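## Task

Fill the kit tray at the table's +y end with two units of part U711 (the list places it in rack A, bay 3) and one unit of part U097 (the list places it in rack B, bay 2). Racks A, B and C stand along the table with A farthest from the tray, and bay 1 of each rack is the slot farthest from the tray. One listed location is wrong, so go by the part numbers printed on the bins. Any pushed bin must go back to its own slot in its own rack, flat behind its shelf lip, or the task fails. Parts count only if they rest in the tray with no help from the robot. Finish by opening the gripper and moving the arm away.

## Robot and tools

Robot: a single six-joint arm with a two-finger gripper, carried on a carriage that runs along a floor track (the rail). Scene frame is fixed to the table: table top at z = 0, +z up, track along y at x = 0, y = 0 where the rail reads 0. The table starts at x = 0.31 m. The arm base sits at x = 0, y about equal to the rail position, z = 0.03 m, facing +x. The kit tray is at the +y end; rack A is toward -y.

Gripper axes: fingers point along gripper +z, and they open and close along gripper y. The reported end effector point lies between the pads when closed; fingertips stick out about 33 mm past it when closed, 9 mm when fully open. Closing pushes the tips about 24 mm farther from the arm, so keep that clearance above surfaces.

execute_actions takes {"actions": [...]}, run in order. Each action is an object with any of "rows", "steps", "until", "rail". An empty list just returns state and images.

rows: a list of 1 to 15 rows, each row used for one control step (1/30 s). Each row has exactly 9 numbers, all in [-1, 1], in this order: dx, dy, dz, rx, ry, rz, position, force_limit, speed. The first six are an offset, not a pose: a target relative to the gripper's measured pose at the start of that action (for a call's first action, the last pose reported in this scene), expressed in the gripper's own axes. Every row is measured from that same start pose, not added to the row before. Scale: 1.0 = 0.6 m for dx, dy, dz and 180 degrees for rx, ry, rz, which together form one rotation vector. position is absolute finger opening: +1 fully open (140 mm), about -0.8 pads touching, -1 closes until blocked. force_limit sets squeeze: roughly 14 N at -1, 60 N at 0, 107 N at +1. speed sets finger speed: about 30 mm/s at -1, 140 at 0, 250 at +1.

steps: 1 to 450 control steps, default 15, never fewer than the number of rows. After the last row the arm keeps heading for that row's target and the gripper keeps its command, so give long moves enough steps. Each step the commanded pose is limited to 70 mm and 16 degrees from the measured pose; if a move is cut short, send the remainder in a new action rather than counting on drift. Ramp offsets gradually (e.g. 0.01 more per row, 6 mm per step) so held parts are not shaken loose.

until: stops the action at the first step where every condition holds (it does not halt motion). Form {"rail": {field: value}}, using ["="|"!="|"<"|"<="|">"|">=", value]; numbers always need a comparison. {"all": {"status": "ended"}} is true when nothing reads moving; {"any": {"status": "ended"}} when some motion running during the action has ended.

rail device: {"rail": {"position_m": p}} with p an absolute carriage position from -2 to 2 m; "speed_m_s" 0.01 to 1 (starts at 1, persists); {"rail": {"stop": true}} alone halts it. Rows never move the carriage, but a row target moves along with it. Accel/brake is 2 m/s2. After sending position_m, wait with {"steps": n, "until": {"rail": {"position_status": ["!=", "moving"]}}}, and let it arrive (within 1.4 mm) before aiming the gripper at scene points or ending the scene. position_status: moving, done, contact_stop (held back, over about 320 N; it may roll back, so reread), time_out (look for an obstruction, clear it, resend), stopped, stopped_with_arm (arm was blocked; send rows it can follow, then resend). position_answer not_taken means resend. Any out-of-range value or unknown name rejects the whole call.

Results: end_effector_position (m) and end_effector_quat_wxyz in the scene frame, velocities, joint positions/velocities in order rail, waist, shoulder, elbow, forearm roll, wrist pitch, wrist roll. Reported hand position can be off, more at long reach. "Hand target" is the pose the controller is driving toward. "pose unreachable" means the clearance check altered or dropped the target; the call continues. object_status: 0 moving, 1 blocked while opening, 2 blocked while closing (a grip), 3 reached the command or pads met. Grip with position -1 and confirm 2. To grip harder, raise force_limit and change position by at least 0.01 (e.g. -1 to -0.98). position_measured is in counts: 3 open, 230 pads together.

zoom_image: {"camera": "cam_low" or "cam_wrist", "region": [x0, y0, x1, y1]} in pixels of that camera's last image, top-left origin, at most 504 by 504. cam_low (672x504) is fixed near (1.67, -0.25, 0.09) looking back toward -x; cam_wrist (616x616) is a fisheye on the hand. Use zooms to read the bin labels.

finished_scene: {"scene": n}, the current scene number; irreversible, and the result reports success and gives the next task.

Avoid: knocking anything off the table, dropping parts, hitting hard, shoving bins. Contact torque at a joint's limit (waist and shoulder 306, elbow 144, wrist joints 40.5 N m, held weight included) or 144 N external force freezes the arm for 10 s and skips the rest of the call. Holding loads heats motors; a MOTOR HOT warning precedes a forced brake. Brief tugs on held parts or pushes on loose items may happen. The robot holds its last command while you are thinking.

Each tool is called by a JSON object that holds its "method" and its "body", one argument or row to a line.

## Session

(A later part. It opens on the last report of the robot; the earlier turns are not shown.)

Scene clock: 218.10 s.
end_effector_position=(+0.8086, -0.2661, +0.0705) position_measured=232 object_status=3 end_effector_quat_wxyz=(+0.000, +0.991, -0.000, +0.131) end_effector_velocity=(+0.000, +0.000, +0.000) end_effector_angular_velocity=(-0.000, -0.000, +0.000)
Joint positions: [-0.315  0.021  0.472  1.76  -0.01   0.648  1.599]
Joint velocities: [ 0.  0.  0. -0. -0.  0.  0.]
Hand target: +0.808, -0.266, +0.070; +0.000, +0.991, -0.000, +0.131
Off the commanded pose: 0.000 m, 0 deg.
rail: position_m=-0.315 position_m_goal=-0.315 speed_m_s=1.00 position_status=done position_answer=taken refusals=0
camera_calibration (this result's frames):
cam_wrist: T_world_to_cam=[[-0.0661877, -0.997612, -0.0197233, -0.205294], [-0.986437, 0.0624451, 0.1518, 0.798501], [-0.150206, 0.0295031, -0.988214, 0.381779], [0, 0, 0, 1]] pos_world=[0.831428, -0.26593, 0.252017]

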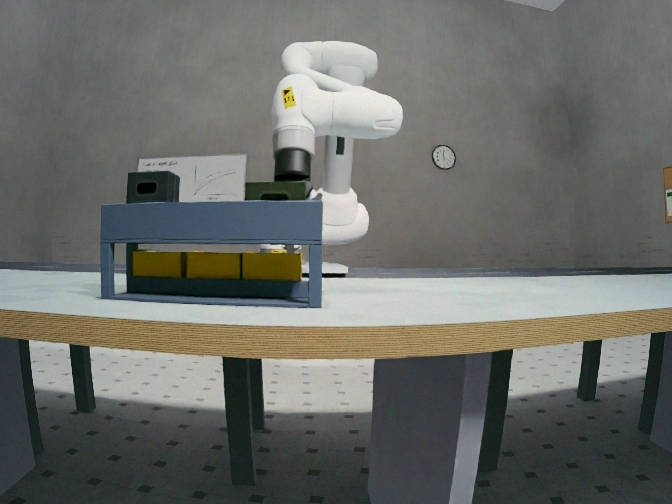

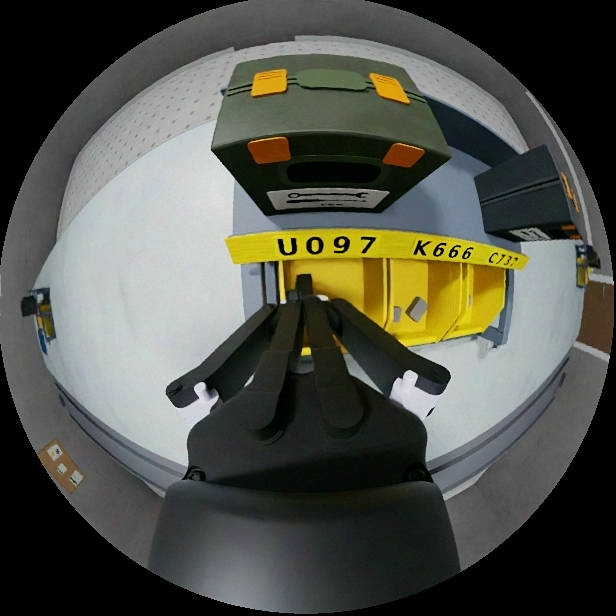

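{"method": "execute_actions", "body": {
  "actions": [
    {"rows":[[0,-0.005,0,0,0,0,-1,-0.2,0],[0,-0.01,0,0,0,0,-1,-0.2,0],[0,-0.014,0,0,0,0,-1,-0.2,0],[0,-0.018,0,0,0,0,-1,-0.2,0],[0,-0.021,0,0,0,0,-1,-0.2,0],[0,-0.024,0,0,0,0,-1,-0.2,0],[0,-0.027,0,0,0,0,-1,-0.2,0]],"steps":18}
  ]
}}

{"method": "zoom_image", "body": {
  "camera": "cam_low",
  "region": [90, 200, 340, 320]
}}

Scene clock: 228.27 s.
end_effector_position=(+0.8086, -0.2499, +0.0705) position_measured=232 object_status=3 end_effector_quat_wxyz=(+0.000, +0.991, -0.000, +0.131) end_effector_velocity=(-0.000, +0.000, -0.000) end_effector_angular_velocity=(-0.000, +0.000, +0.000)
Joint positions: [-0.315  0.043  0.474  1.757 -0.019  0.649  1.628]
Joint velocities: [ 0.  0.  0. -0. -0.  0.  0.]
Hand target: +0.809, -0.250, +0.071; +0.000, +0.991, -0.000, +0.131
Off the commanded pose: 0.000 m, 0 deg.
rail: position_m=-0.315 position_m_goal=-0.315 speed_m_s=1.00 position_status=done position_answer=taken refusals=0
camera_calibration (this result's frames):
cam_wrist: T_world_to_cam=[[-0.0661831, -0.997612, -0.019739, -0.189146], [-0.986439, 0.0624386, 0.151787, 0.797532], [-0.150192, 0.029517, -0.988216, 0.38131], [0, 0, 0, 1]] pos_world=[0.831468, -0.249746, 0.252028]

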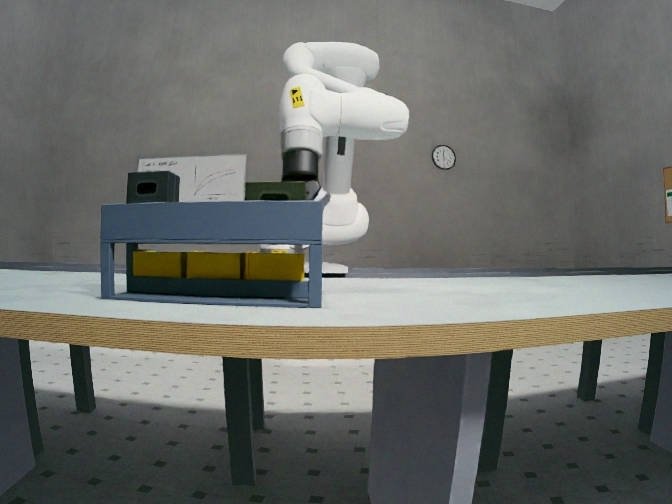

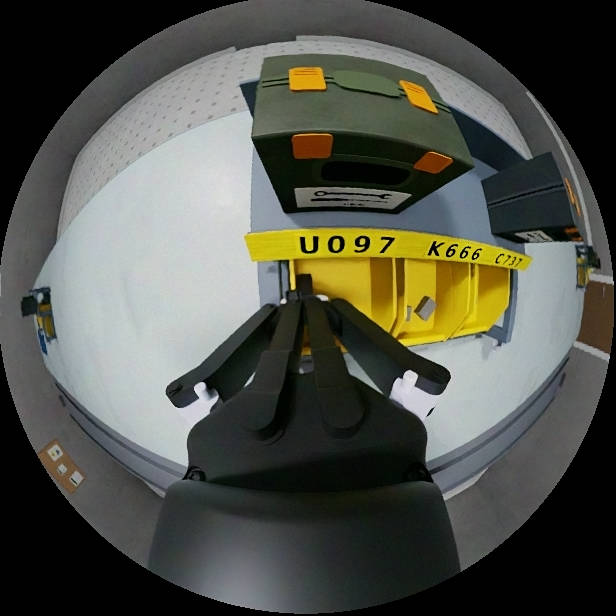

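Region (90, 200, 340, 320) of cam_low's 672x504 image, scaled by 2.016, with more detail than that image has; it fills the top 242 rows of this view, and the rest is white.

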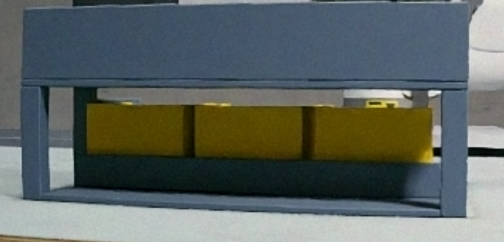

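{"method": "execute_actions", "body": {
  "actions": [
    {"rows":[[0,-0.002,0,0,0,0,-1,-0.2,0],[0,-0.005,0,0,0,0,-1,-0.2,0]],"steps":10},
    {"rows":[[0,0.005,0,0,0,0,-1,-0.2,0],[0,0.013,0,0,0,0,-1,-0.2,0],[0,0.013,-0.01,0,0,0,-1,-0.2,0],[0,0.013,-0.03,0,0,0,-1,-0.2,0],[0,0.013,-0.06,0,0,0,-1,-0.2,0],[0,0.013,-0.09,0,0,0,-1,-0.2,0],[0,0.013,-0.12,0,0,0,-1,-0.2,0],[-0.02,0.013,-0.16,0,0,0,-1,-0.2,0],[-0.06,0.013,-0.2,0,0,0,-1,-0.2,0],[-0.12,0.013,-0.22,0,0,0,-1,-0.2,0],[-0.193,0.013,-0.242,0,0,0,-0.45,-0.2,0]],"steps":22},
    {"steps":200,"rail":{"position_m":-2.0},"until":{"rail":{"position_status":["!=","moving"]}}},
    {"rows":[[0.02,0.015,0,0,0,0.05,-0.45,-0.2,0],[0.06,0.04,0.01,0,0,0.12,-0.45,-0.2,0],[0.12,0.08,0.03,0,0,0.22,-0.45,-0.2,0],[0.208,0.135,0.055,0,0,0.36,-0.45,-0.2,0]],"steps":30},
    {"rows":[[0,0,0.02,0,0,0,-0.45,-0.2,0],[0,0,0.04,0,0,0,-0.45,-0.2,0],[0,0,0.06,0,0,0,-0.45,-0.2,0],[0,0,0.08,0,0,0,-0.45,-0.2,0],[0,0,0.1,0,0,0,-0.45,-0.2,0],[0,0,0.12,0,0,0,-0.45,-0.2,0],[0,0,0.14,0,0,0,-0.45,-0.2,0]],"steps":20}
  ]
}}

{"method": "zoom_image", "body": {
  "camera": "cam_wrist",
  "region": [200, 200, 420, 360]
}}

Scene clock: 251.47 s.
end_effector_position=(+0.8098, -2.0205, +0.1000) position_measured=186 object_status=3 end_effector_quat_wxyz=(-0.070, +0.837, -0.531, +0.110) end_effector_velocity=(+0.000, -0.000, -0.000) end_effector_angular_velocity=(-0.000, +0.000, +0.000)
Joint positions: [-2.    -0.076  0.443  1.741  0.03   0.697  2.606]
Joint velocities: [ 0. -0.  0. -0.  0. -0. -0.]
Hand target: +0.810, -2.020, +0.100; -0.070, +0.837, -0.531, +0.110
Off the commanded pose: 0.000 m, 0 deg.
rail: position_m=-2.000 position_m_goal=-2.000 speed_m_s=1.00 position_status=done position_answer=taken refusals=0
camera_calibration (this result's frames):
cam_wrist: T_world_to_cam=[[-0.899577, -0.362386, -0.243799, 0.0258968], [-0.425494, 0.853108, 0.301929, 2.03302], [0.0985722, 0.375343, -0.92163, 0.953541], [0, 0, 0, 1]] pos_world=[0.794343, -2.08291, 0.271297]

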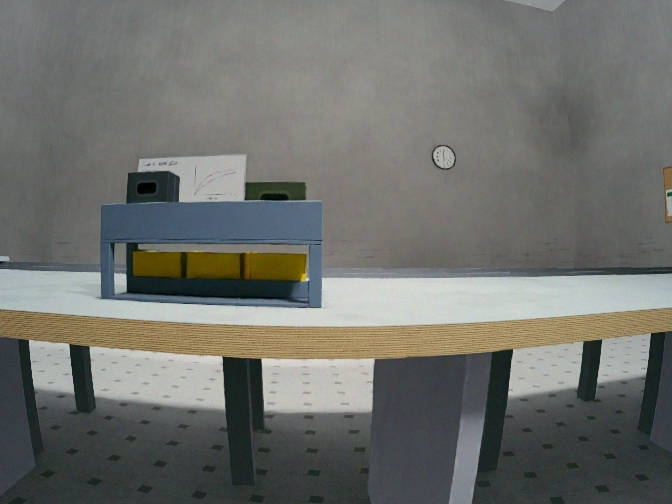

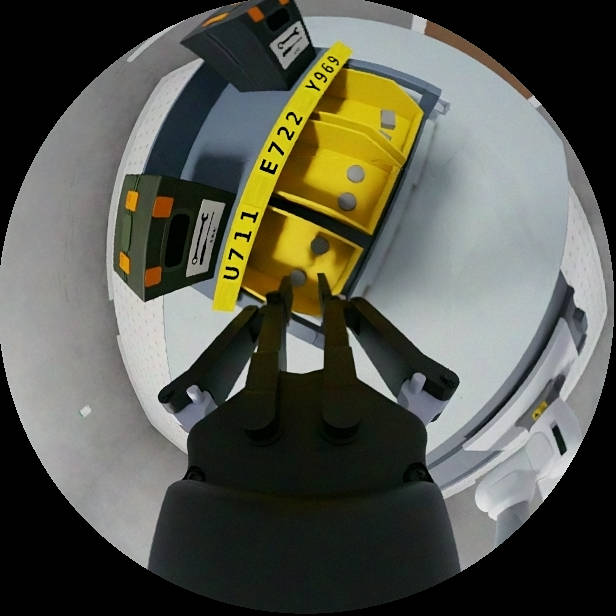

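Region (200, 200, 420, 360) of cam_wrist's 616x616 image, scaled by 2.291, with more detail than that image has; it fills the top 367 rows of this view, and the rest is white.

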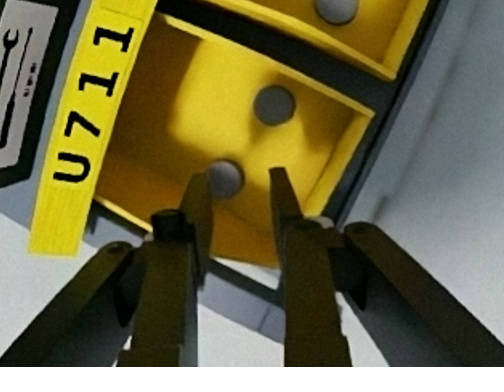

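{"method": "execute_actions", "body": {
  "actions": [
    {"rows":[[0,-0.007,0.005,0,0,0,-0.45,-0.2,0],[0,-0.015,0.015,0,0,0,-0.45,-0.2,0],[0,-0.015,0.025,0,0,0,-0.45,-0.2,0],[0,-0.015,0.035,0,0,0,-0.45,-0.2,0],[0,-0.015,0.045,0,0,0,-0.45,-0.2,0],[0,-0.015,0.055,0,0,0,-0.45,-0.2,0],[0,-0.015,0.065,0,0,0,-0.45,-0.2,0],[0,-0.015,0.075,0,0,0,-0.45,-0.2,0],[0,-0.015,0.083,0,0,0,-0.45,-0.2,0],[0,-0.015,0.09,0,0,0,-0.45,-0.2,0],[0,-0.015,0.097,0,0,0,-0.45,-0.2,0]],"steps":24},
    {"rows":[[0,0,0,0,0,0,-1,-0.2,-0.5]],"steps":18}
  ]
}}

{"method": "zoom_image", "body": {
  "camera": "cam_wrist",
  "region": [200, 200, 420, 360]
}}

Scene clock: 266.40 s.
end_effector_position=(+0.8329, -2.0166, +0.0462) position_measured=199 object_status=2 end_effector_quat_wxyz=(-0.070, +0.837, -0.531, +0.111) end_effector_velocity=(-0.000, +0.000, -0.000) end_effector_angular_velocity=(+0.000, +0.001, +0.000)
Joint positions: [-2.    -0.068  0.526  1.725  0.029  0.629  2.612]
Joint velocities: [ 0.    -0.    -0.    -0.     0.     0.001 -0.   ]
Hand target: +0.833, -2.017, +0.046; -0.070, +0.837, -0.531, +0.111
Off the commanded pose: 0.000 m, 0 deg.
rail: position_m=-2.000 position_m_goal=-2.000 speed_m_s=1.00 position_status=done position_answer=taken refusals=0
camera_calibration (this result's frames):
cam_wrist: T_world_to_cam=[[-0.899459, -0.362438, -0.244156, 0.0347792], [-0.425663, 0.853084, 0.301759, 2.05598], [0.0989169, 0.375348, -0.92159, 0.899914], [0, 0, 0, 1]] pos_world=[0.817418, -2.0791, 0.217434]

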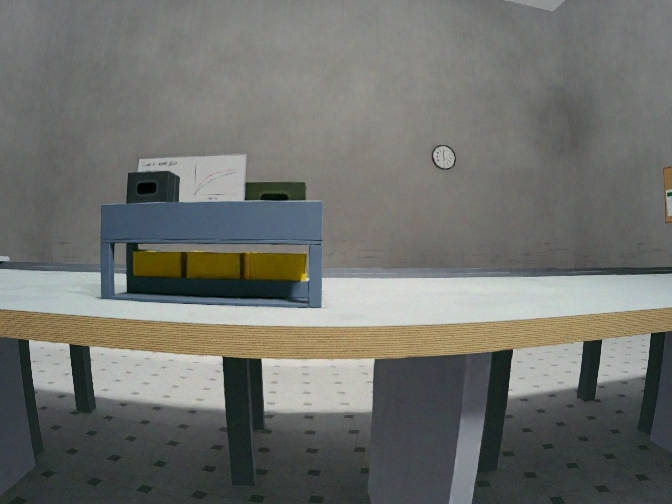

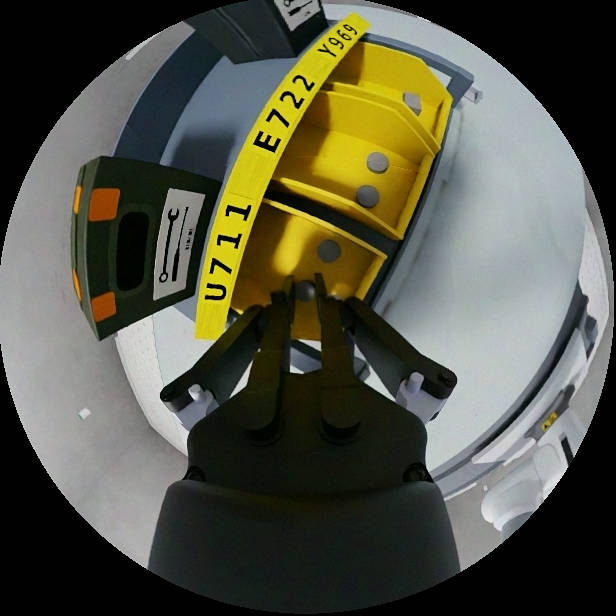

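Region (200, 200, 420, 360) of cam_wrist's 616x616 image, scaled by 2.291, with more detail than that image has; it fills the top 367 rows of this view, and the rest is white.

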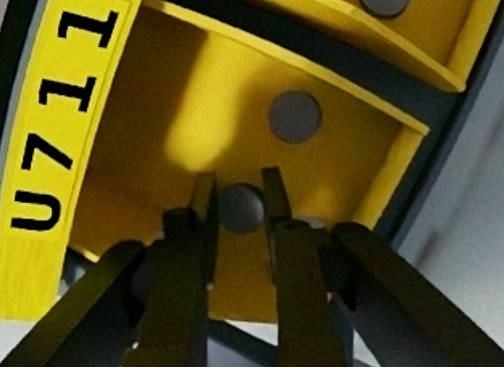

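{"method": "execute_actions", "body": {
  "actions": [
    {"rows":[[0,0,0,0,0,0,-0.98,0.2,-0.5]],"steps":5},
    {"rows":[[0,0,-0.01,0,0,0,-0.98,0.2,-0.5],[0,0,-0.02,0,0,0,-0.98,0.2,-0.5],[0,0,-0.03,0,0,0,-0.98,0.2,-0.5],[0,0,-0.045,0,0,0,-0.98,0.2,-0.5],[0,0,-0.06,0,0,0,-0.98,0.2,-0.5],[0,0,-0.08,0,0,0,-0.98,0.2,-0.5],[0,0,-0.1,0,0,0,-0.98,0.2,-0.5],[0,0,-0.12,0,0,0,-0.98,0.2,-0.5],[0,0,-0.145,0,0,0,-0.98,0.2,-0.5],[-0.01,0.015,-0.17,0,0,0,-0.98,0.2,-0.5],[-0.03,0.045,-0.2,0,0,0,-0.98,0.2,-0.5],[-0.055,0.08,-0.23,0,0,0,-0.98,0.2,-0.5],[-0.085,0.125,-0.26,0,0,0,-0.98,0.2,-0.5],[-0.12,0.175,-0.29,0,0,0,-0.98,0.2,-0.5],[-0.175,0.255,-0.332,0,0,0,-0.98,0.2,-0.5]],"steps":32}
  ]
}}

{"method": "zoom_image", "body": {
  "camera": "cam_wrist",
  "region": [100, 60, 400, 340]
}}

Scene clock: 294.83 s.
end_effector_position=(+0.6047, -1.9865, +0.1906) position_measured=202 object_status=2 end_effector_quat_wxyz=(-0.070, +0.837, -0.531, +0.111) end_effector_velocity=(-0.004, +0.001, +0.003) end_effector_angular_velocity=(-0.000, +0.001, -0.000)
Joint positions: [-2.    -0.04   0.063  2.052  0.014  0.764  2.653]
Joint velocities: [ 0.     0.001 -0.009  0.003 -0.001  0.007  0.002]
Hand target: +0.604, -1.986, +0.191; -0.070, +0.837, -0.531, +0.111
Off the commanded pose: 0.001 m, 0 deg.
rail: position_m=-2.000 position_m_goal=-2.000 speed_m_s=1.00 position_status=done position_answer=taken refusals=0
camera_calibration (this result's frames):
cam_wrist: T_world_to_cam=[[-0.899534, -0.362319, -0.244058, -0.124062], [-0.425517, 0.853142, 0.301802, 1.88954], [0.0988672, 0.375332, -0.921603, 1.04431], [0, 0, 0, 1]] pos_world=[0.589187, -2.04896, 0.361889]

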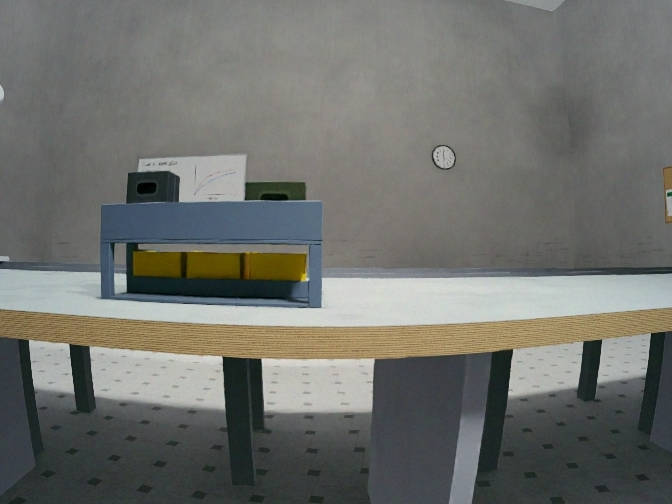

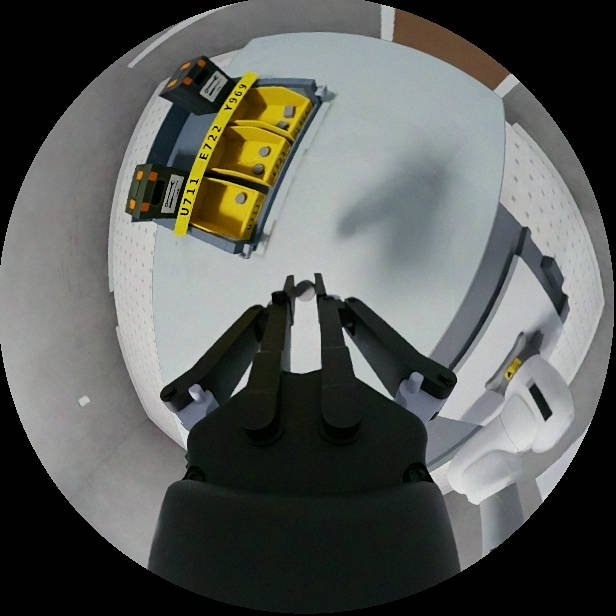

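Region (100, 60, 400, 340) of cam_wrist's 616x616 image, scaled by 1.680, with more detail than that image has; it fills the top 470 rows of this view, and the rest is white.

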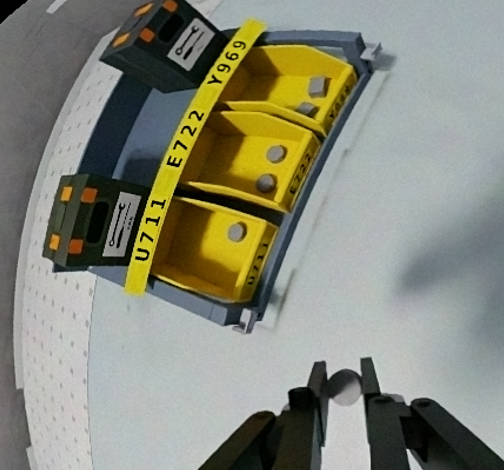

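{"method": "execute_actions", "body": {
  "actions": [
    {"steps":250,"rail":{"position_m":2.0},"until":{"rail":{"position_status":["!=","moving"]}}},
    {"rows":[[0,0,0.015,0,0,0,-0.98,0.2,-0.5],[0,0,0.035,0,0,0,-0.98,0.2,-0.5],[0,0,0.06,0,0,0,-0.98,0.2,-0.5],[0,0,0.085,0,0,0,-0.98,0.2,-0.5],[0,0,0.11,0,0,0,-0.98,0.2,-0.5],[0,0,0.135,0,0,0,-0.98,0.2,-0.5],[0,0,0.16,0,0,0,-0.98,0.2,-0.5],[0,0,0.185,0,0,0,-0.98,0.2,-0.5],[0,0,0.205,0,0,0,-0.98,0.2,-0.5],[0,0,0.22,0,0,0,-0.98,0.2,-0.5],[0,0,0.235,0,0,0,-0.98,0.2,-0.5],[0,0,0.245,0,0,0,-0.98,0.2,-0.5],[0,0,0.253,0,0,0,-0.98,0.2,-0.5],[0,0,0.26,0,0,0,-0.98,0.2,-0.5],[0,0,0.265,0,0,0,-0.98,0.2,-0.5]],"steps":28},
    {"rows":[[0,0,0,0,0,0,-0.45,0.2,-0.5]],"steps":12},
    {"rows":[[0,0,-0.02,0,0,0,-0.45,0.2,0],[0,0,-0.05,0,0,0,-0.45,0.2,0],[0,0,-0.09,0,0,0,-0.45,0.2,0],[0,0,-0.13,0,0,0,-0.45,0.2,0],[0,0,-0.18,0,0,0,-0.45,0.2,0],[0,0,-0.265,0,0,0,-0.45,0.2,0]],"steps":18}
  ]
}}

{"method": "execute_actions", "body": {
  "actions": [
    {"steps":250,"rail":{"position_m":-2.0},"until":{"rail":{"position_status":["!=","moving"]}}},
    {"rows":[[0.02,-0.02,0,0,0,0,-0.45,0.2,0],[0.06,-0.05,0.02,0,0,0,-0.45,0.2,0],[0.12,-0.11,0.04,0,0,0,-0.45,0.2,0],[0.245,-0.217,0.08,0,0,0,-0.45,0.2,0]],"steps":24},
    {"rows":[[0,0,0.02,0,0,0,-0.45,0.2,0],[0,0,0.04,0,0,0,-0.45,0.2,0],[0,0,0.06,0,0,0,-0.45,0.2,0],[0,0,0.08,0,0,0,-0.45,0.2,0],[0,0,0.1,0,0,0,-0.45,0.2,0],[0,0,0.12,0,0,0,-0.45,0.2,0],[0,0,0.14,0,0,0,-0.45,0.2,0],[0,0,0.16,0,0,0,-0.45,0.2,0]],"steps":20}
  ]
}}

{"method": "zoom_image", "body": {
  "camera": "cam_wrist",
  "region": [200, 200, 420, 360]
}}

Scene clock: 332.33 s.
end_effector_position=(+0.6446, +2.0136, +0.0389) position_measured=202 object_status=2 end_effector_quat_wxyz=(-0.070, +0.837, -0.531, +0.110) end_effector_velocity=(+0.000, +0.000, +0.000) end_effector_angular_velocity=(+0.000, -0.000, -0.000)
Joint positions: [ 2.    -0.037  0.3    2.107  0.021  0.474  2.648]
Joint velocities: [ 0.  0. -0. -0.  0. -0. -0.]
Hand target: +0.645, +2.014, +0.039; -0.070, +0.837, -0.531, +0.110
Off the commanded pose: 0.002 m, 0 deg.
FORCE FAULT: contact force on the arm reached its limit, and the arm stopped for 10 seconds. The contact can be on any part of the arm, not only on its tool. The arm's remaining commands of this call were not run. The arm holds still and accepts commands again. Move the arm away from the contact; if what it grips holds it there, let go first. Pushing or pulling that hard again can fault the arm again.
rail: position_m=2.000 position_m_goal=2.000 speed_m_s=1.00 position_status=done position_answer=taken refusals=0
camera_calibration (this result's frames):
cam_wrist: T_world_to_cam=[[-0.899737, -0.362497, -0.243044, 1.32462], [-0.425369, 0.852964, 0.302513, -1.46005], [0.0976477, 0.375565, -0.921637, -0.600509], [0, 0, 0, 1]] pos_world=[0.629386, 1.95107, 0.210175]

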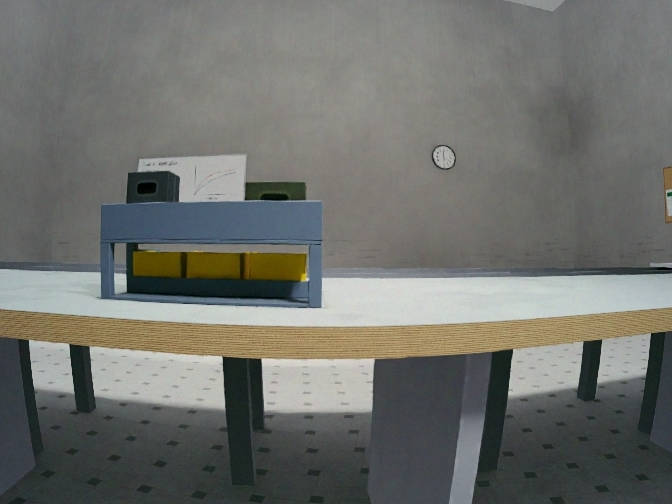

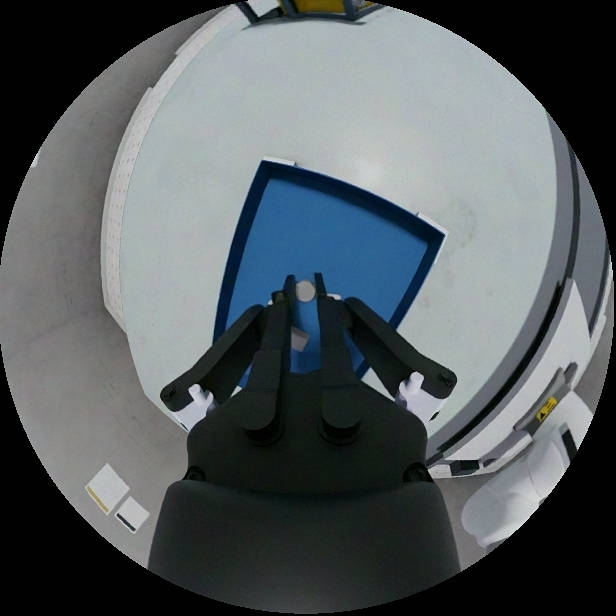

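Scene clock: 342.70 s.
end_effector_position=(+0.6472, +1.9135, +0.0426) position_measured=206 object_status=2 end_effector_quat_wxyz=(-0.140, +0.771, -0.619, +0.060) end_effector_velocity=(-0.000, +0.000, -0.000) end_effector_angular_velocity=(-0.000, +0.000, +0.000)
Joint positions: [ 1.839 -0.013  0.301  2.106  0.315  0.484  2.65 ]
Joint velocities: [ 0.  0.  0.  0. -0.  0.  0.]
Hand target: +0.647, +1.913, +0.043; -0.140, +0.771, -0.619, +0.060
Off the commanded pose: 0.061 m, 16 deg.
FORCE FAULT: contact force on the arm reached its limit, and the arm stopped for 10 seconds. The contact can be on any part of the arm, not only on its tool. The arm's remaining commands of this call were not run. The arm holds still and accepts commands again. Move the arm away from the contact; if what it grips holds it there, let go first. Pushing or pulling that hard again can fault the arm again.
rail: position_m=1.839 position_m_goal=1.839 speed_m_s=1.00 position_status=stopped_with_arm position_answer=taken refusals=0
camera_calibration (this result's frames):
cam_wrist: T_world_to_cam=[[-0.949506, -0.12806, -0.286426, 0.876967], [-0.256757, 0.84182, 0.474779, -1.46987], [0.180319, 0.524348, -0.832193, -0.901779], [0, 0, 0, 1]] pos_world=[0.617894, 1.82251, 0.198595]

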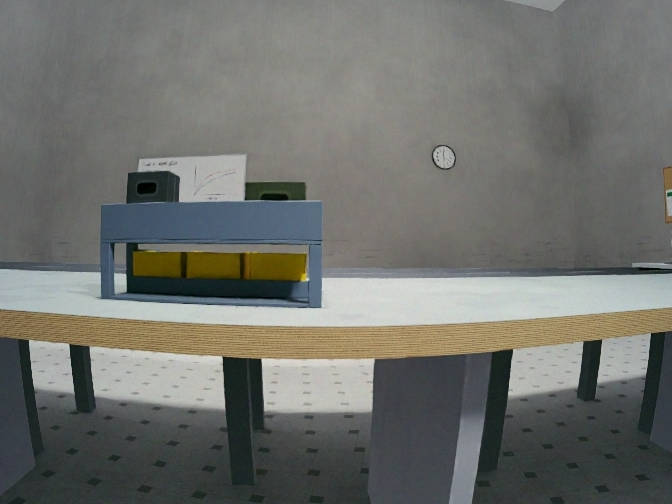

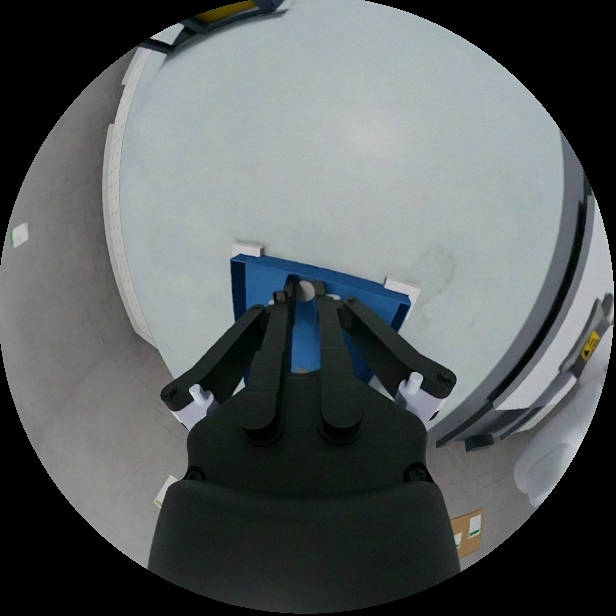

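Region (200, 200, 420, 360) of cam_wrist's 616x616 image, scaled by 2.291, with more detail than that image has; it fills the top 367 rows of this view, and the rest is white.

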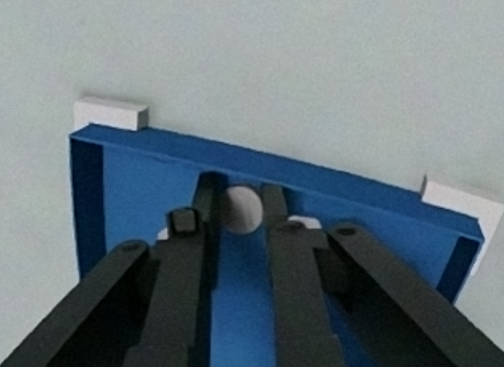

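{"method": "execute_actions", "body": {
  "actions": [
    {"rows":[[-0.01,0,-0.005,0,0,0,-0.98,0.2,-0.5],[-0.02,0,-0.01,-0.003,0.007,-0.013,-0.98,0.2,-0.5],[-0.03,0,-0.01,-0.006,0.014,-0.026,-0.98,0.2,-0.5],[-0.04,0,-0.01,-0.009,0.021,-0.039,-0.98,0.2,-0.5],[-0.05,0,-0.01,-0.012,0.028,-0.052,-0.98,0.2,-0.5],[-0.06,0,-0.01,-0.015,0.035,-0.065,-0.98,0.2,-0.5],[-0.067,0,-0.008,-0.017,0.042,-0.077,-0.98,0.2,-0.5],[-0.067,0,-0.004,-0.017,0.042,-0.077,-0.98,0.2,-0.5],[-0.067,0,0,-0.017,0.042,-0.077,-0.98,0.2,-0.5],[-0.067,0,0.004,-0.017,0.042,-0.077,-0.98,0.2,-0.5]],"steps":24},
    {"rows":[[0,0,0,0,0,0,-0.45,0.2,-0.5]],"steps":12},
    {"rows":[[0,0,-0.02,0,0,0,-0.45,0.2,0],[0,0,-0.05,0,0,0,-0.45,0.2,0],[0,0,-0.09,0,0,0,-0.45,0.2,0],[0,0,-0.13,0,0,0,-0.45,0.2,0],[0,0,-0.18,0,0,0,-0.45,0.2,0],[0,0,-0.255,0,0,0,-0.45,0.2,0]],"steps":22}
  ]
}}

Scene clock: 364.53 s.
end_effector_position=(+0.5992, +1.9526, +0.1911) position_measured=186 object_status=3 end_effector_quat_wxyz=(-0.070, +0.838, -0.530, +0.111) end_effector_velocity=(+0.000, +0.000, +0.001) end_effector_angular_velocity=(+0.000, -0.001, -0.000)
Joint positions: [ 1.839  0.152  0.073  2.04  -0.057  0.769  2.888]
Joint velocities: [ 0.     0.    -0.001 -0.001  0.     0.001 -0.   ]
Hand target: +0.599, +1.952, +0.191; -0.070, +0.838, -0.530, +0.111
Off the commanded pose: 0.000 m, 0 deg.
rail: position_m=1.839 position_m_goal=1.839 speed_m_s=1.00 position_status=stopped_with_arm position_answer=taken refusals=0
camera_calibration (this result's frames):
cam_wrist: T_world_to_cam=[[-0.898566, -0.364496, -0.244379, 1.30204], [-0.427682, 0.852138, 0.301578, -1.47025], [0.0983206, 0.375504, -0.921591, -0.43319], [0, 0, 0, 1]] pos_world=[0.58376, 1.89011, 0.362361]

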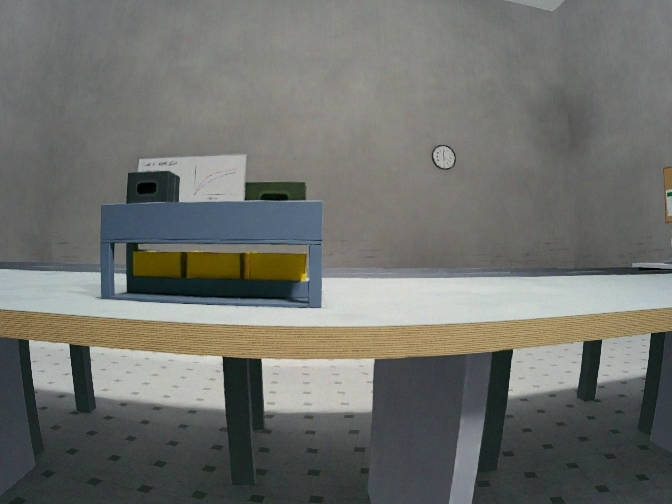

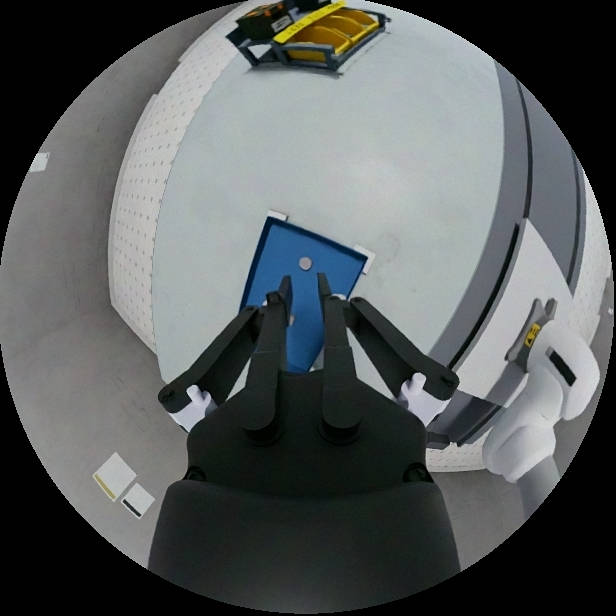

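{"method": "execute_actions", "body": {
  "actions": [
    {"rows":[[0,0,0,0,0,0,-0.45,0.2,0]],"steps":250,"rail":{"position_m":-2.0},"until":{"rail":{"position_status":["!=","moving"]}}},
    {"rows":[[0.03,-0.01,0,0,0,0,-0.45,0.2,0],[0.08,-0.03,0.015,0,0,0,-0.45,0.2,0],[0.16,-0.06,0.03,0,0,0,-0.45,0.2,0],[0.401,-0.153,0.083,0,0,0,-0.45,0.2,0]],"steps":28},
    {"rows":[[0,0,0.02,0,0,0,-0.45,0.2,0],[0,0,0.04,0,0,0,-0.45,0.2,0],[0,0,0.06,0,0,0,-0.45,0.2,0],[0,0,0.08,0,0,0,-0.45,0.2,0],[0,0,0.1,0,0,0,-0.45,0.2,0],[0,0,0.12,0,0,0,-0.45,0.2,0],[0,0,0.14,0,0,0,-0.45,0.2,0],[0,0,0.16,0,0,0,-0.45,0.2,0]],"steps":20}
  ]
}}

{"method": "zoom_image", "body": {
  "camera": "cam_wrist",
  "region": [200, 200, 420, 360]
}}

Scene clock: 386.77 s.
end_effector_position=(+0.8161, -2.0648, +0.0986) position_measured=186 object_status=3 end_effector_quat_wxyz=(-0.070, +0.838, -0.530, +0.111) end_effector_velocity=(+0.000, -0.000, -0.000) end_effector_angular_velocity=(+0.000, +0.000, +0.000)
Joint positions: [-2.    -0.135  0.456  1.723  0.054  0.703  2.528]
Joint velocities: [ 0.     0.     0.001 -0.     0.    -0.    -0.   ]
Hand target: +0.816, -2.065, +0.099; -0.070, +0.838, -0.530, +0.111
Off the commanded pose: 0.000 m, 0 deg.
rail: position_m=-2.000 position_m_goal=-2.000 speed_m_s=1.00 position_status=done position_answer=taken refusals=0
camera_calibration (this result's frames):
cam_wrist: T_world_to_cam=[[-0.898635, -0.364496, -0.244126, 0.0100328], [-0.427578, 0.852208, 0.301528, 2.07389], [0.09814, 0.375346, -0.921674, 0.968587], [0, 0, 0, 1]] pos_world=[0.800711, -2.12729, 0.269834]

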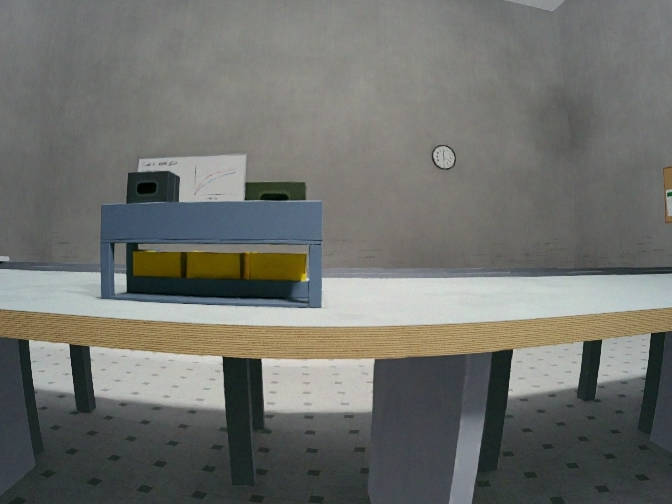

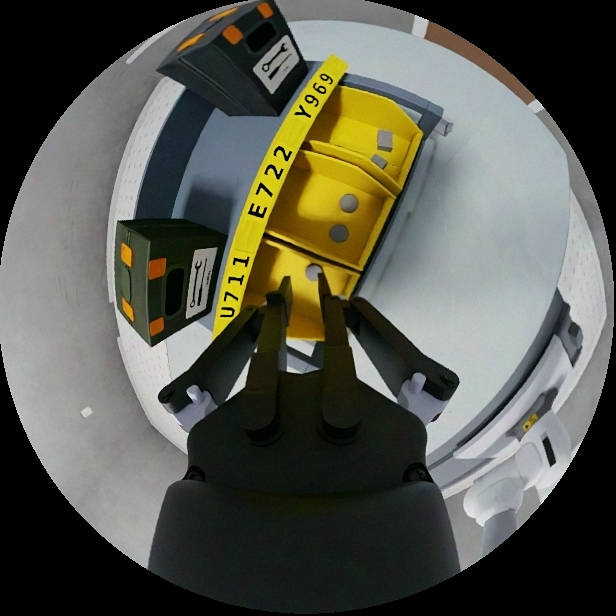

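Region (200, 200, 420, 360) of cam_wrist's 616x616 image, scaled by 2.291, with more detail than that image has; it fills the top 367 rows of this view, and the rest is white.

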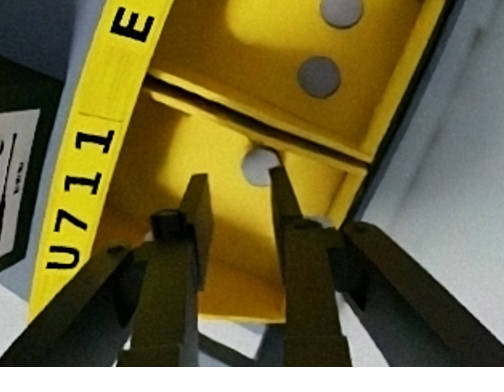

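{"method": "execute_actions", "body": {
  "actions": [
    {"rows":[[0.005,0.01,0,0,0,0,-0.45,0.2,0],[0.011,0.019,0.008,0,0,0,-0.45,0.2,0],[0.011,0.019,0.018,0,0,0,-0.45,0.2,0],[0.011,0.019,0.028,0,0,0,-0.45,0.2,0],[0.011,0.019,0.038,0,0,0,-0.45,0.2,0],[0.011,0.019,0.048,0,0,0,-0.45,0.2,0],[0.011,0.019,0.058,0,0,0,-0.45,0.2,0],[0.011,0.019,0.066,0,0,0,-0.45,0.2,0]],"steps":20}
  ]
}}

{"method": "zoom_image", "body": {
  "camera": "cam_wrist",
  "region": [200, 200, 420, 360]
}}

Scene clock: 396.30 s.
end_effector_position=(+0.8191, -2.0756, +0.0584) position_measured=186 object_status=3 end_effector_quat_wxyz=(-0.070, +0.838, -0.530, +0.111) end_effector_velocity=(+0.000, -0.000, -0.000) end_effector_angular_velocity=(-0.000, -0.000, +0.000)
Joint positions: [-2.    -0.149  0.5    1.74   0.065  0.642  2.504]
Joint velocities: [ 0.  0.  0. -0.  0. -0. -0.]
Hand target: +0.819, -2.075, +0.058; -0.070, +0.838, -0.530, +0.111
Off the commanded pose: 0.000 m, 0 deg.
rail: position_m=-2.000 position_m_goal=-2.000 speed_m_s=1.00 position_status=done position_answer=taken refusals=0
camera_calibration (this result's frames):
cam_wrist: T_world_to_cam=[[-0.898631, -0.36452, -0.244105, -0.00105397], [-0.427596, 0.852188, 0.301558, 2.09643], [0.0980991, 0.375368, -0.92167, 0.935395], [0, 0, 0, 1]] pos_world=[0.803714, -2.13805, 0.229674]

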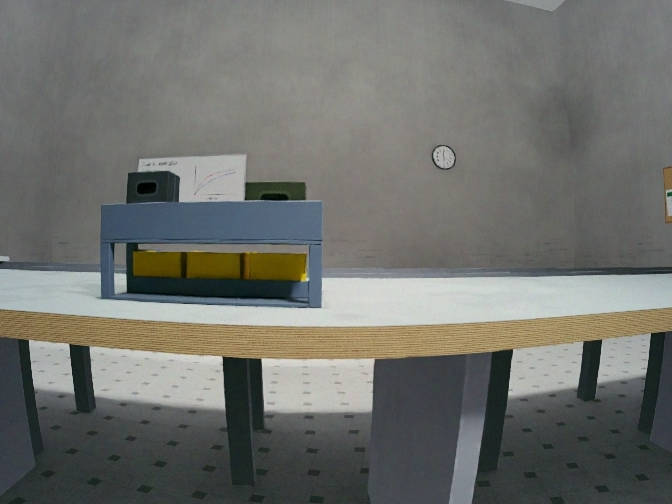

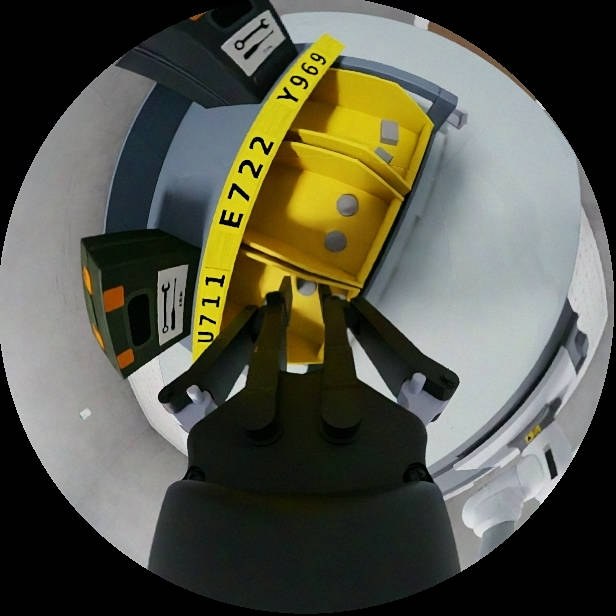

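Region (200, 200, 420, 360) of cam_wrist's 616x616 image, scaled by 2.291, with more detail than that image has; it fills the top 367 rows of this view, and the rest is white.

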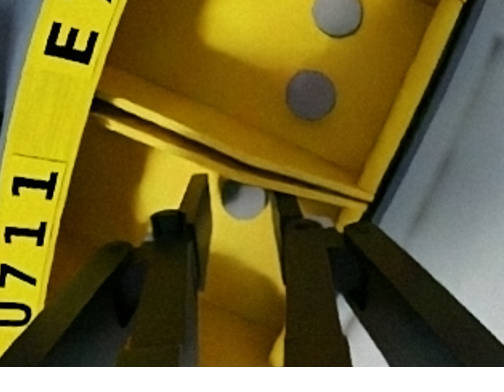

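{"method": "execute_actions", "body": {
  "actions": [
    {"rows":[[0,0.002,0.005,0,0,0,-0.45,0.2,0],[0,0.003,0.01,0,0,0,-0.45,0.2,0],[0,0.003,0.015,0,0,0,-0.45,0.2,0],[0,0.003,0.02,0,0,0,-0.45,0.2,0]],"steps":14},
    {"rows":[[0,0,0,0,0,0,-1,0.2,-0.5]],"steps":18},
    {"rows":[[0,0,-0.01,0,0,0,-1,0.2,-0.5],[0,0,-0.02,0,0,0,-1,0.2,-0.5],[0,0,-0.03,0,0,0,-1,0.2,-0.5],[0,0,-0.045,0,0,0,-1,0.2,-0.5],[0,0,-0.06,0,0,0,-1,0.2,-0.5],[0,0,-0.08,0,0,0,-1,0.2,-0.5],[0,0,-0.1,0,0,0,-1,0.2,-0.5],[0,0,-0.12,0,0,-0.03,-1,0.2,-0.5],[0,0,-0.14,0,0,-0.07,-1,0.2,-0.5],[0,0,-0.16,0,0,-0.12,-1,0.2,-0.5],[0,0,-0.18,0,0,-0.17,-1,0.2,-0.5],[0,0,-0.2,0,0,-0.22,-1,0.2,-0.5],[0,0,-0.22,0,0,-0.27,-1,0.2,-0.5],[0,0,-0.24,0,0,-0.32,-1,0.2,-0.5],[0,0,-0.25,0,0,-0.36,-1,0.2,-0.5]],"steps":40}
  ]
}}

{"method": "zoom_image", "body": {
  "camera": "cam_wrist",
  "region": [200, 190, 460, 340]
}}

Scene clock: 412.03 s.
end_effector_position=(+0.7817, -2.0765, +0.1912) position_measured=202 object_status=2 end_effector_quat_wxyz=(+0.000, +0.991, +0.001, +0.131) end_effector_velocity=(-0.000, -0.000, -0.000) end_effector_angular_velocity=(+0.002, +0.001, +0.002)
Joint positions: [-2.    -0.159  0.332  1.716  0.055  0.835  1.379]
Joint velocities: [ 0.    -0.001  0.    -0.     0.003  0.001 -0.004]
Hand target: +0.782, -2.076, +0.191; +0.000, +0.991, +0.001, +0.131
Off the commanded pose: 0.000 m, 0 deg.
rail: position_m=-2.000 position_m_goal=-2.000 speed_m_s=1.00 position_status=done position_answer=taken refusals=0
camera_calibration (this result's frames):
cam_wrist: T_world_to_cam=[[-0.0639967, -0.99776, -0.0194982, -2.01282], [-0.986675, 0.0603328, 0.151105, 0.86271], [-0.14959, 0.0289086, -0.988325, 0.548736], [0, 0, 0, 1]] pos_world=[0.804485, -2.07622, 0.372723]

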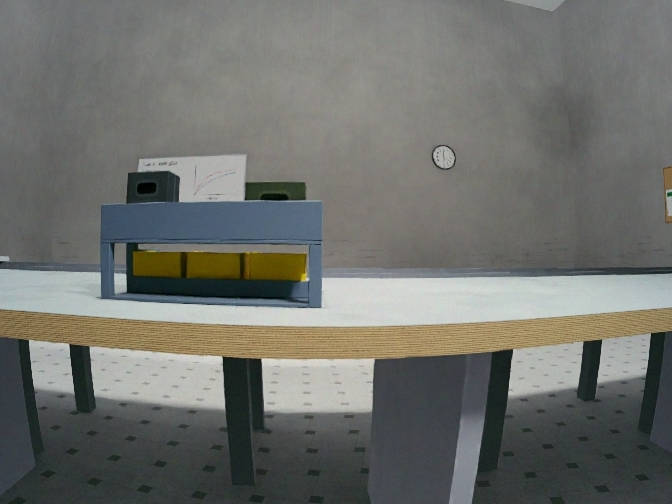

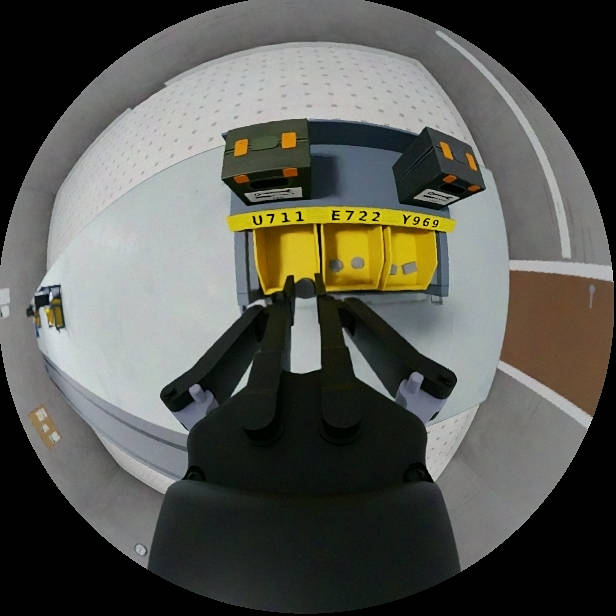

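Region (200, 190, 460, 340) of cam_wrist's 616x616 image, scaled by 1.938, with more detail than that image has; it fills the top 291 rows of this view, and the rest is white.

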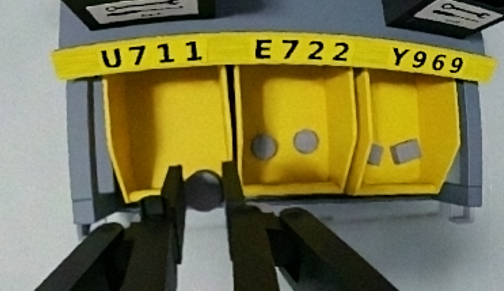

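{"method": "execute_actions", "body": {
  "actions": [
    {"rows":[[-0.02,-0.01,-0.005,0,0,0,-1,0.2,-0.5],[-0.05,-0.025,-0.013,0,0,0,-1,0.2,-0.5],[-0.09,-0.04,-0.024,0,0,0,-1,0.2,-0.5],[-0.13,-0.06,-0.035,0,0,0,-1,0.2,-0.5],[-0.18,-0.08,-0.048,0,0,0,-1,0.2,-0.5],[-0.23,-0.1,-0.06,0,0,0,-1,0.2,-0.5],[-0.29,-0.12,-0.078,0,0,0,-1,0.2,-0.5]],"steps":22}
  ]
}}

{"method": "zoom_image", "body": {
  "camera": "cam_wrist",
  "region": [250, 110, 450, 230]
}}

Scene clock: 421.20 s.
end_effector_position=(+0.6017, -2.0046, +0.1911) position_measured=202 object_status=2 end_effector_quat_wxyz=(+0.000, +0.991, +0.001, +0.131) end_effector_velocity=(-0.002, +0.001, +0.001) end_effector_angular_velocity=(-0.001, +0.001, +0.000)
Joint positions: [-2.    -0.076  0.058  2.057  0.028  0.765  1.476]
Joint velocities: [ 0.     0.002 -0.004  0.002 -0.002  0.003  0.003]
Hand target: +0.601, -2.004, +0.191; +0.000, +0.991, +0.001, +0.131
Off the commanded pose: 0.000 m, 0 deg.
rail: position_m=-2.000 position_m_goal=-2.000 speed_m_s=1.00 position_status=done position_answer=taken refusals=0
camera_calibration (this result's frames):
cam_wrist: T_world_to_cam=[[-0.0639473, -0.997761, -0.0195937, -1.95264], [-0.986714, 0.0602765, 0.150874, 0.680706], [-0.149355, 0.0289813, -0.988359, 0.51962], [0, 0, 0, 1]] pos_world=[0.624404, -2.00436, 0.372611]

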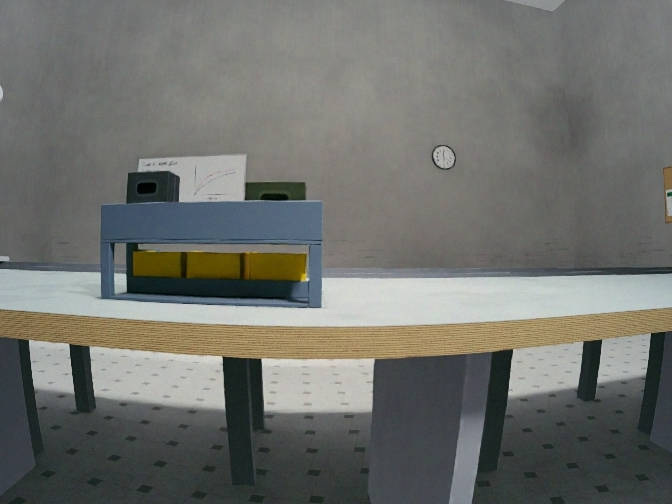

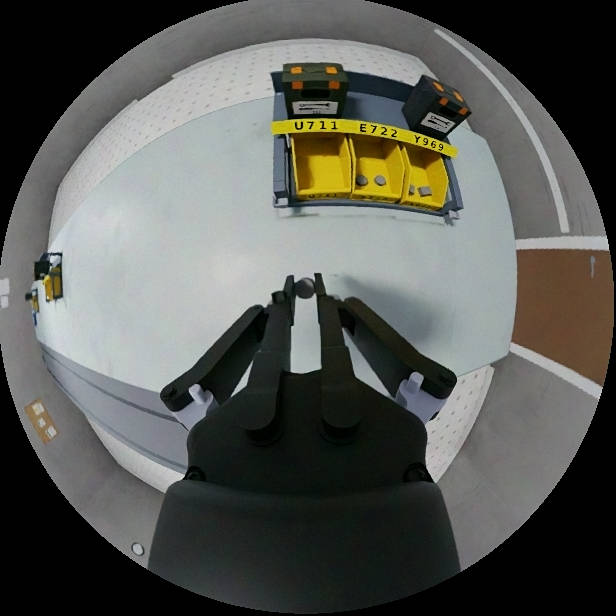

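Region (250, 110, 450, 230) of cam_wrist's 616x616 image, scaled by 2.520, with more detail than that image has; it fills the top 302 rows of this view, and the rest is white.

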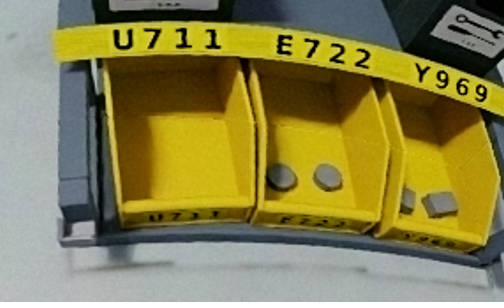

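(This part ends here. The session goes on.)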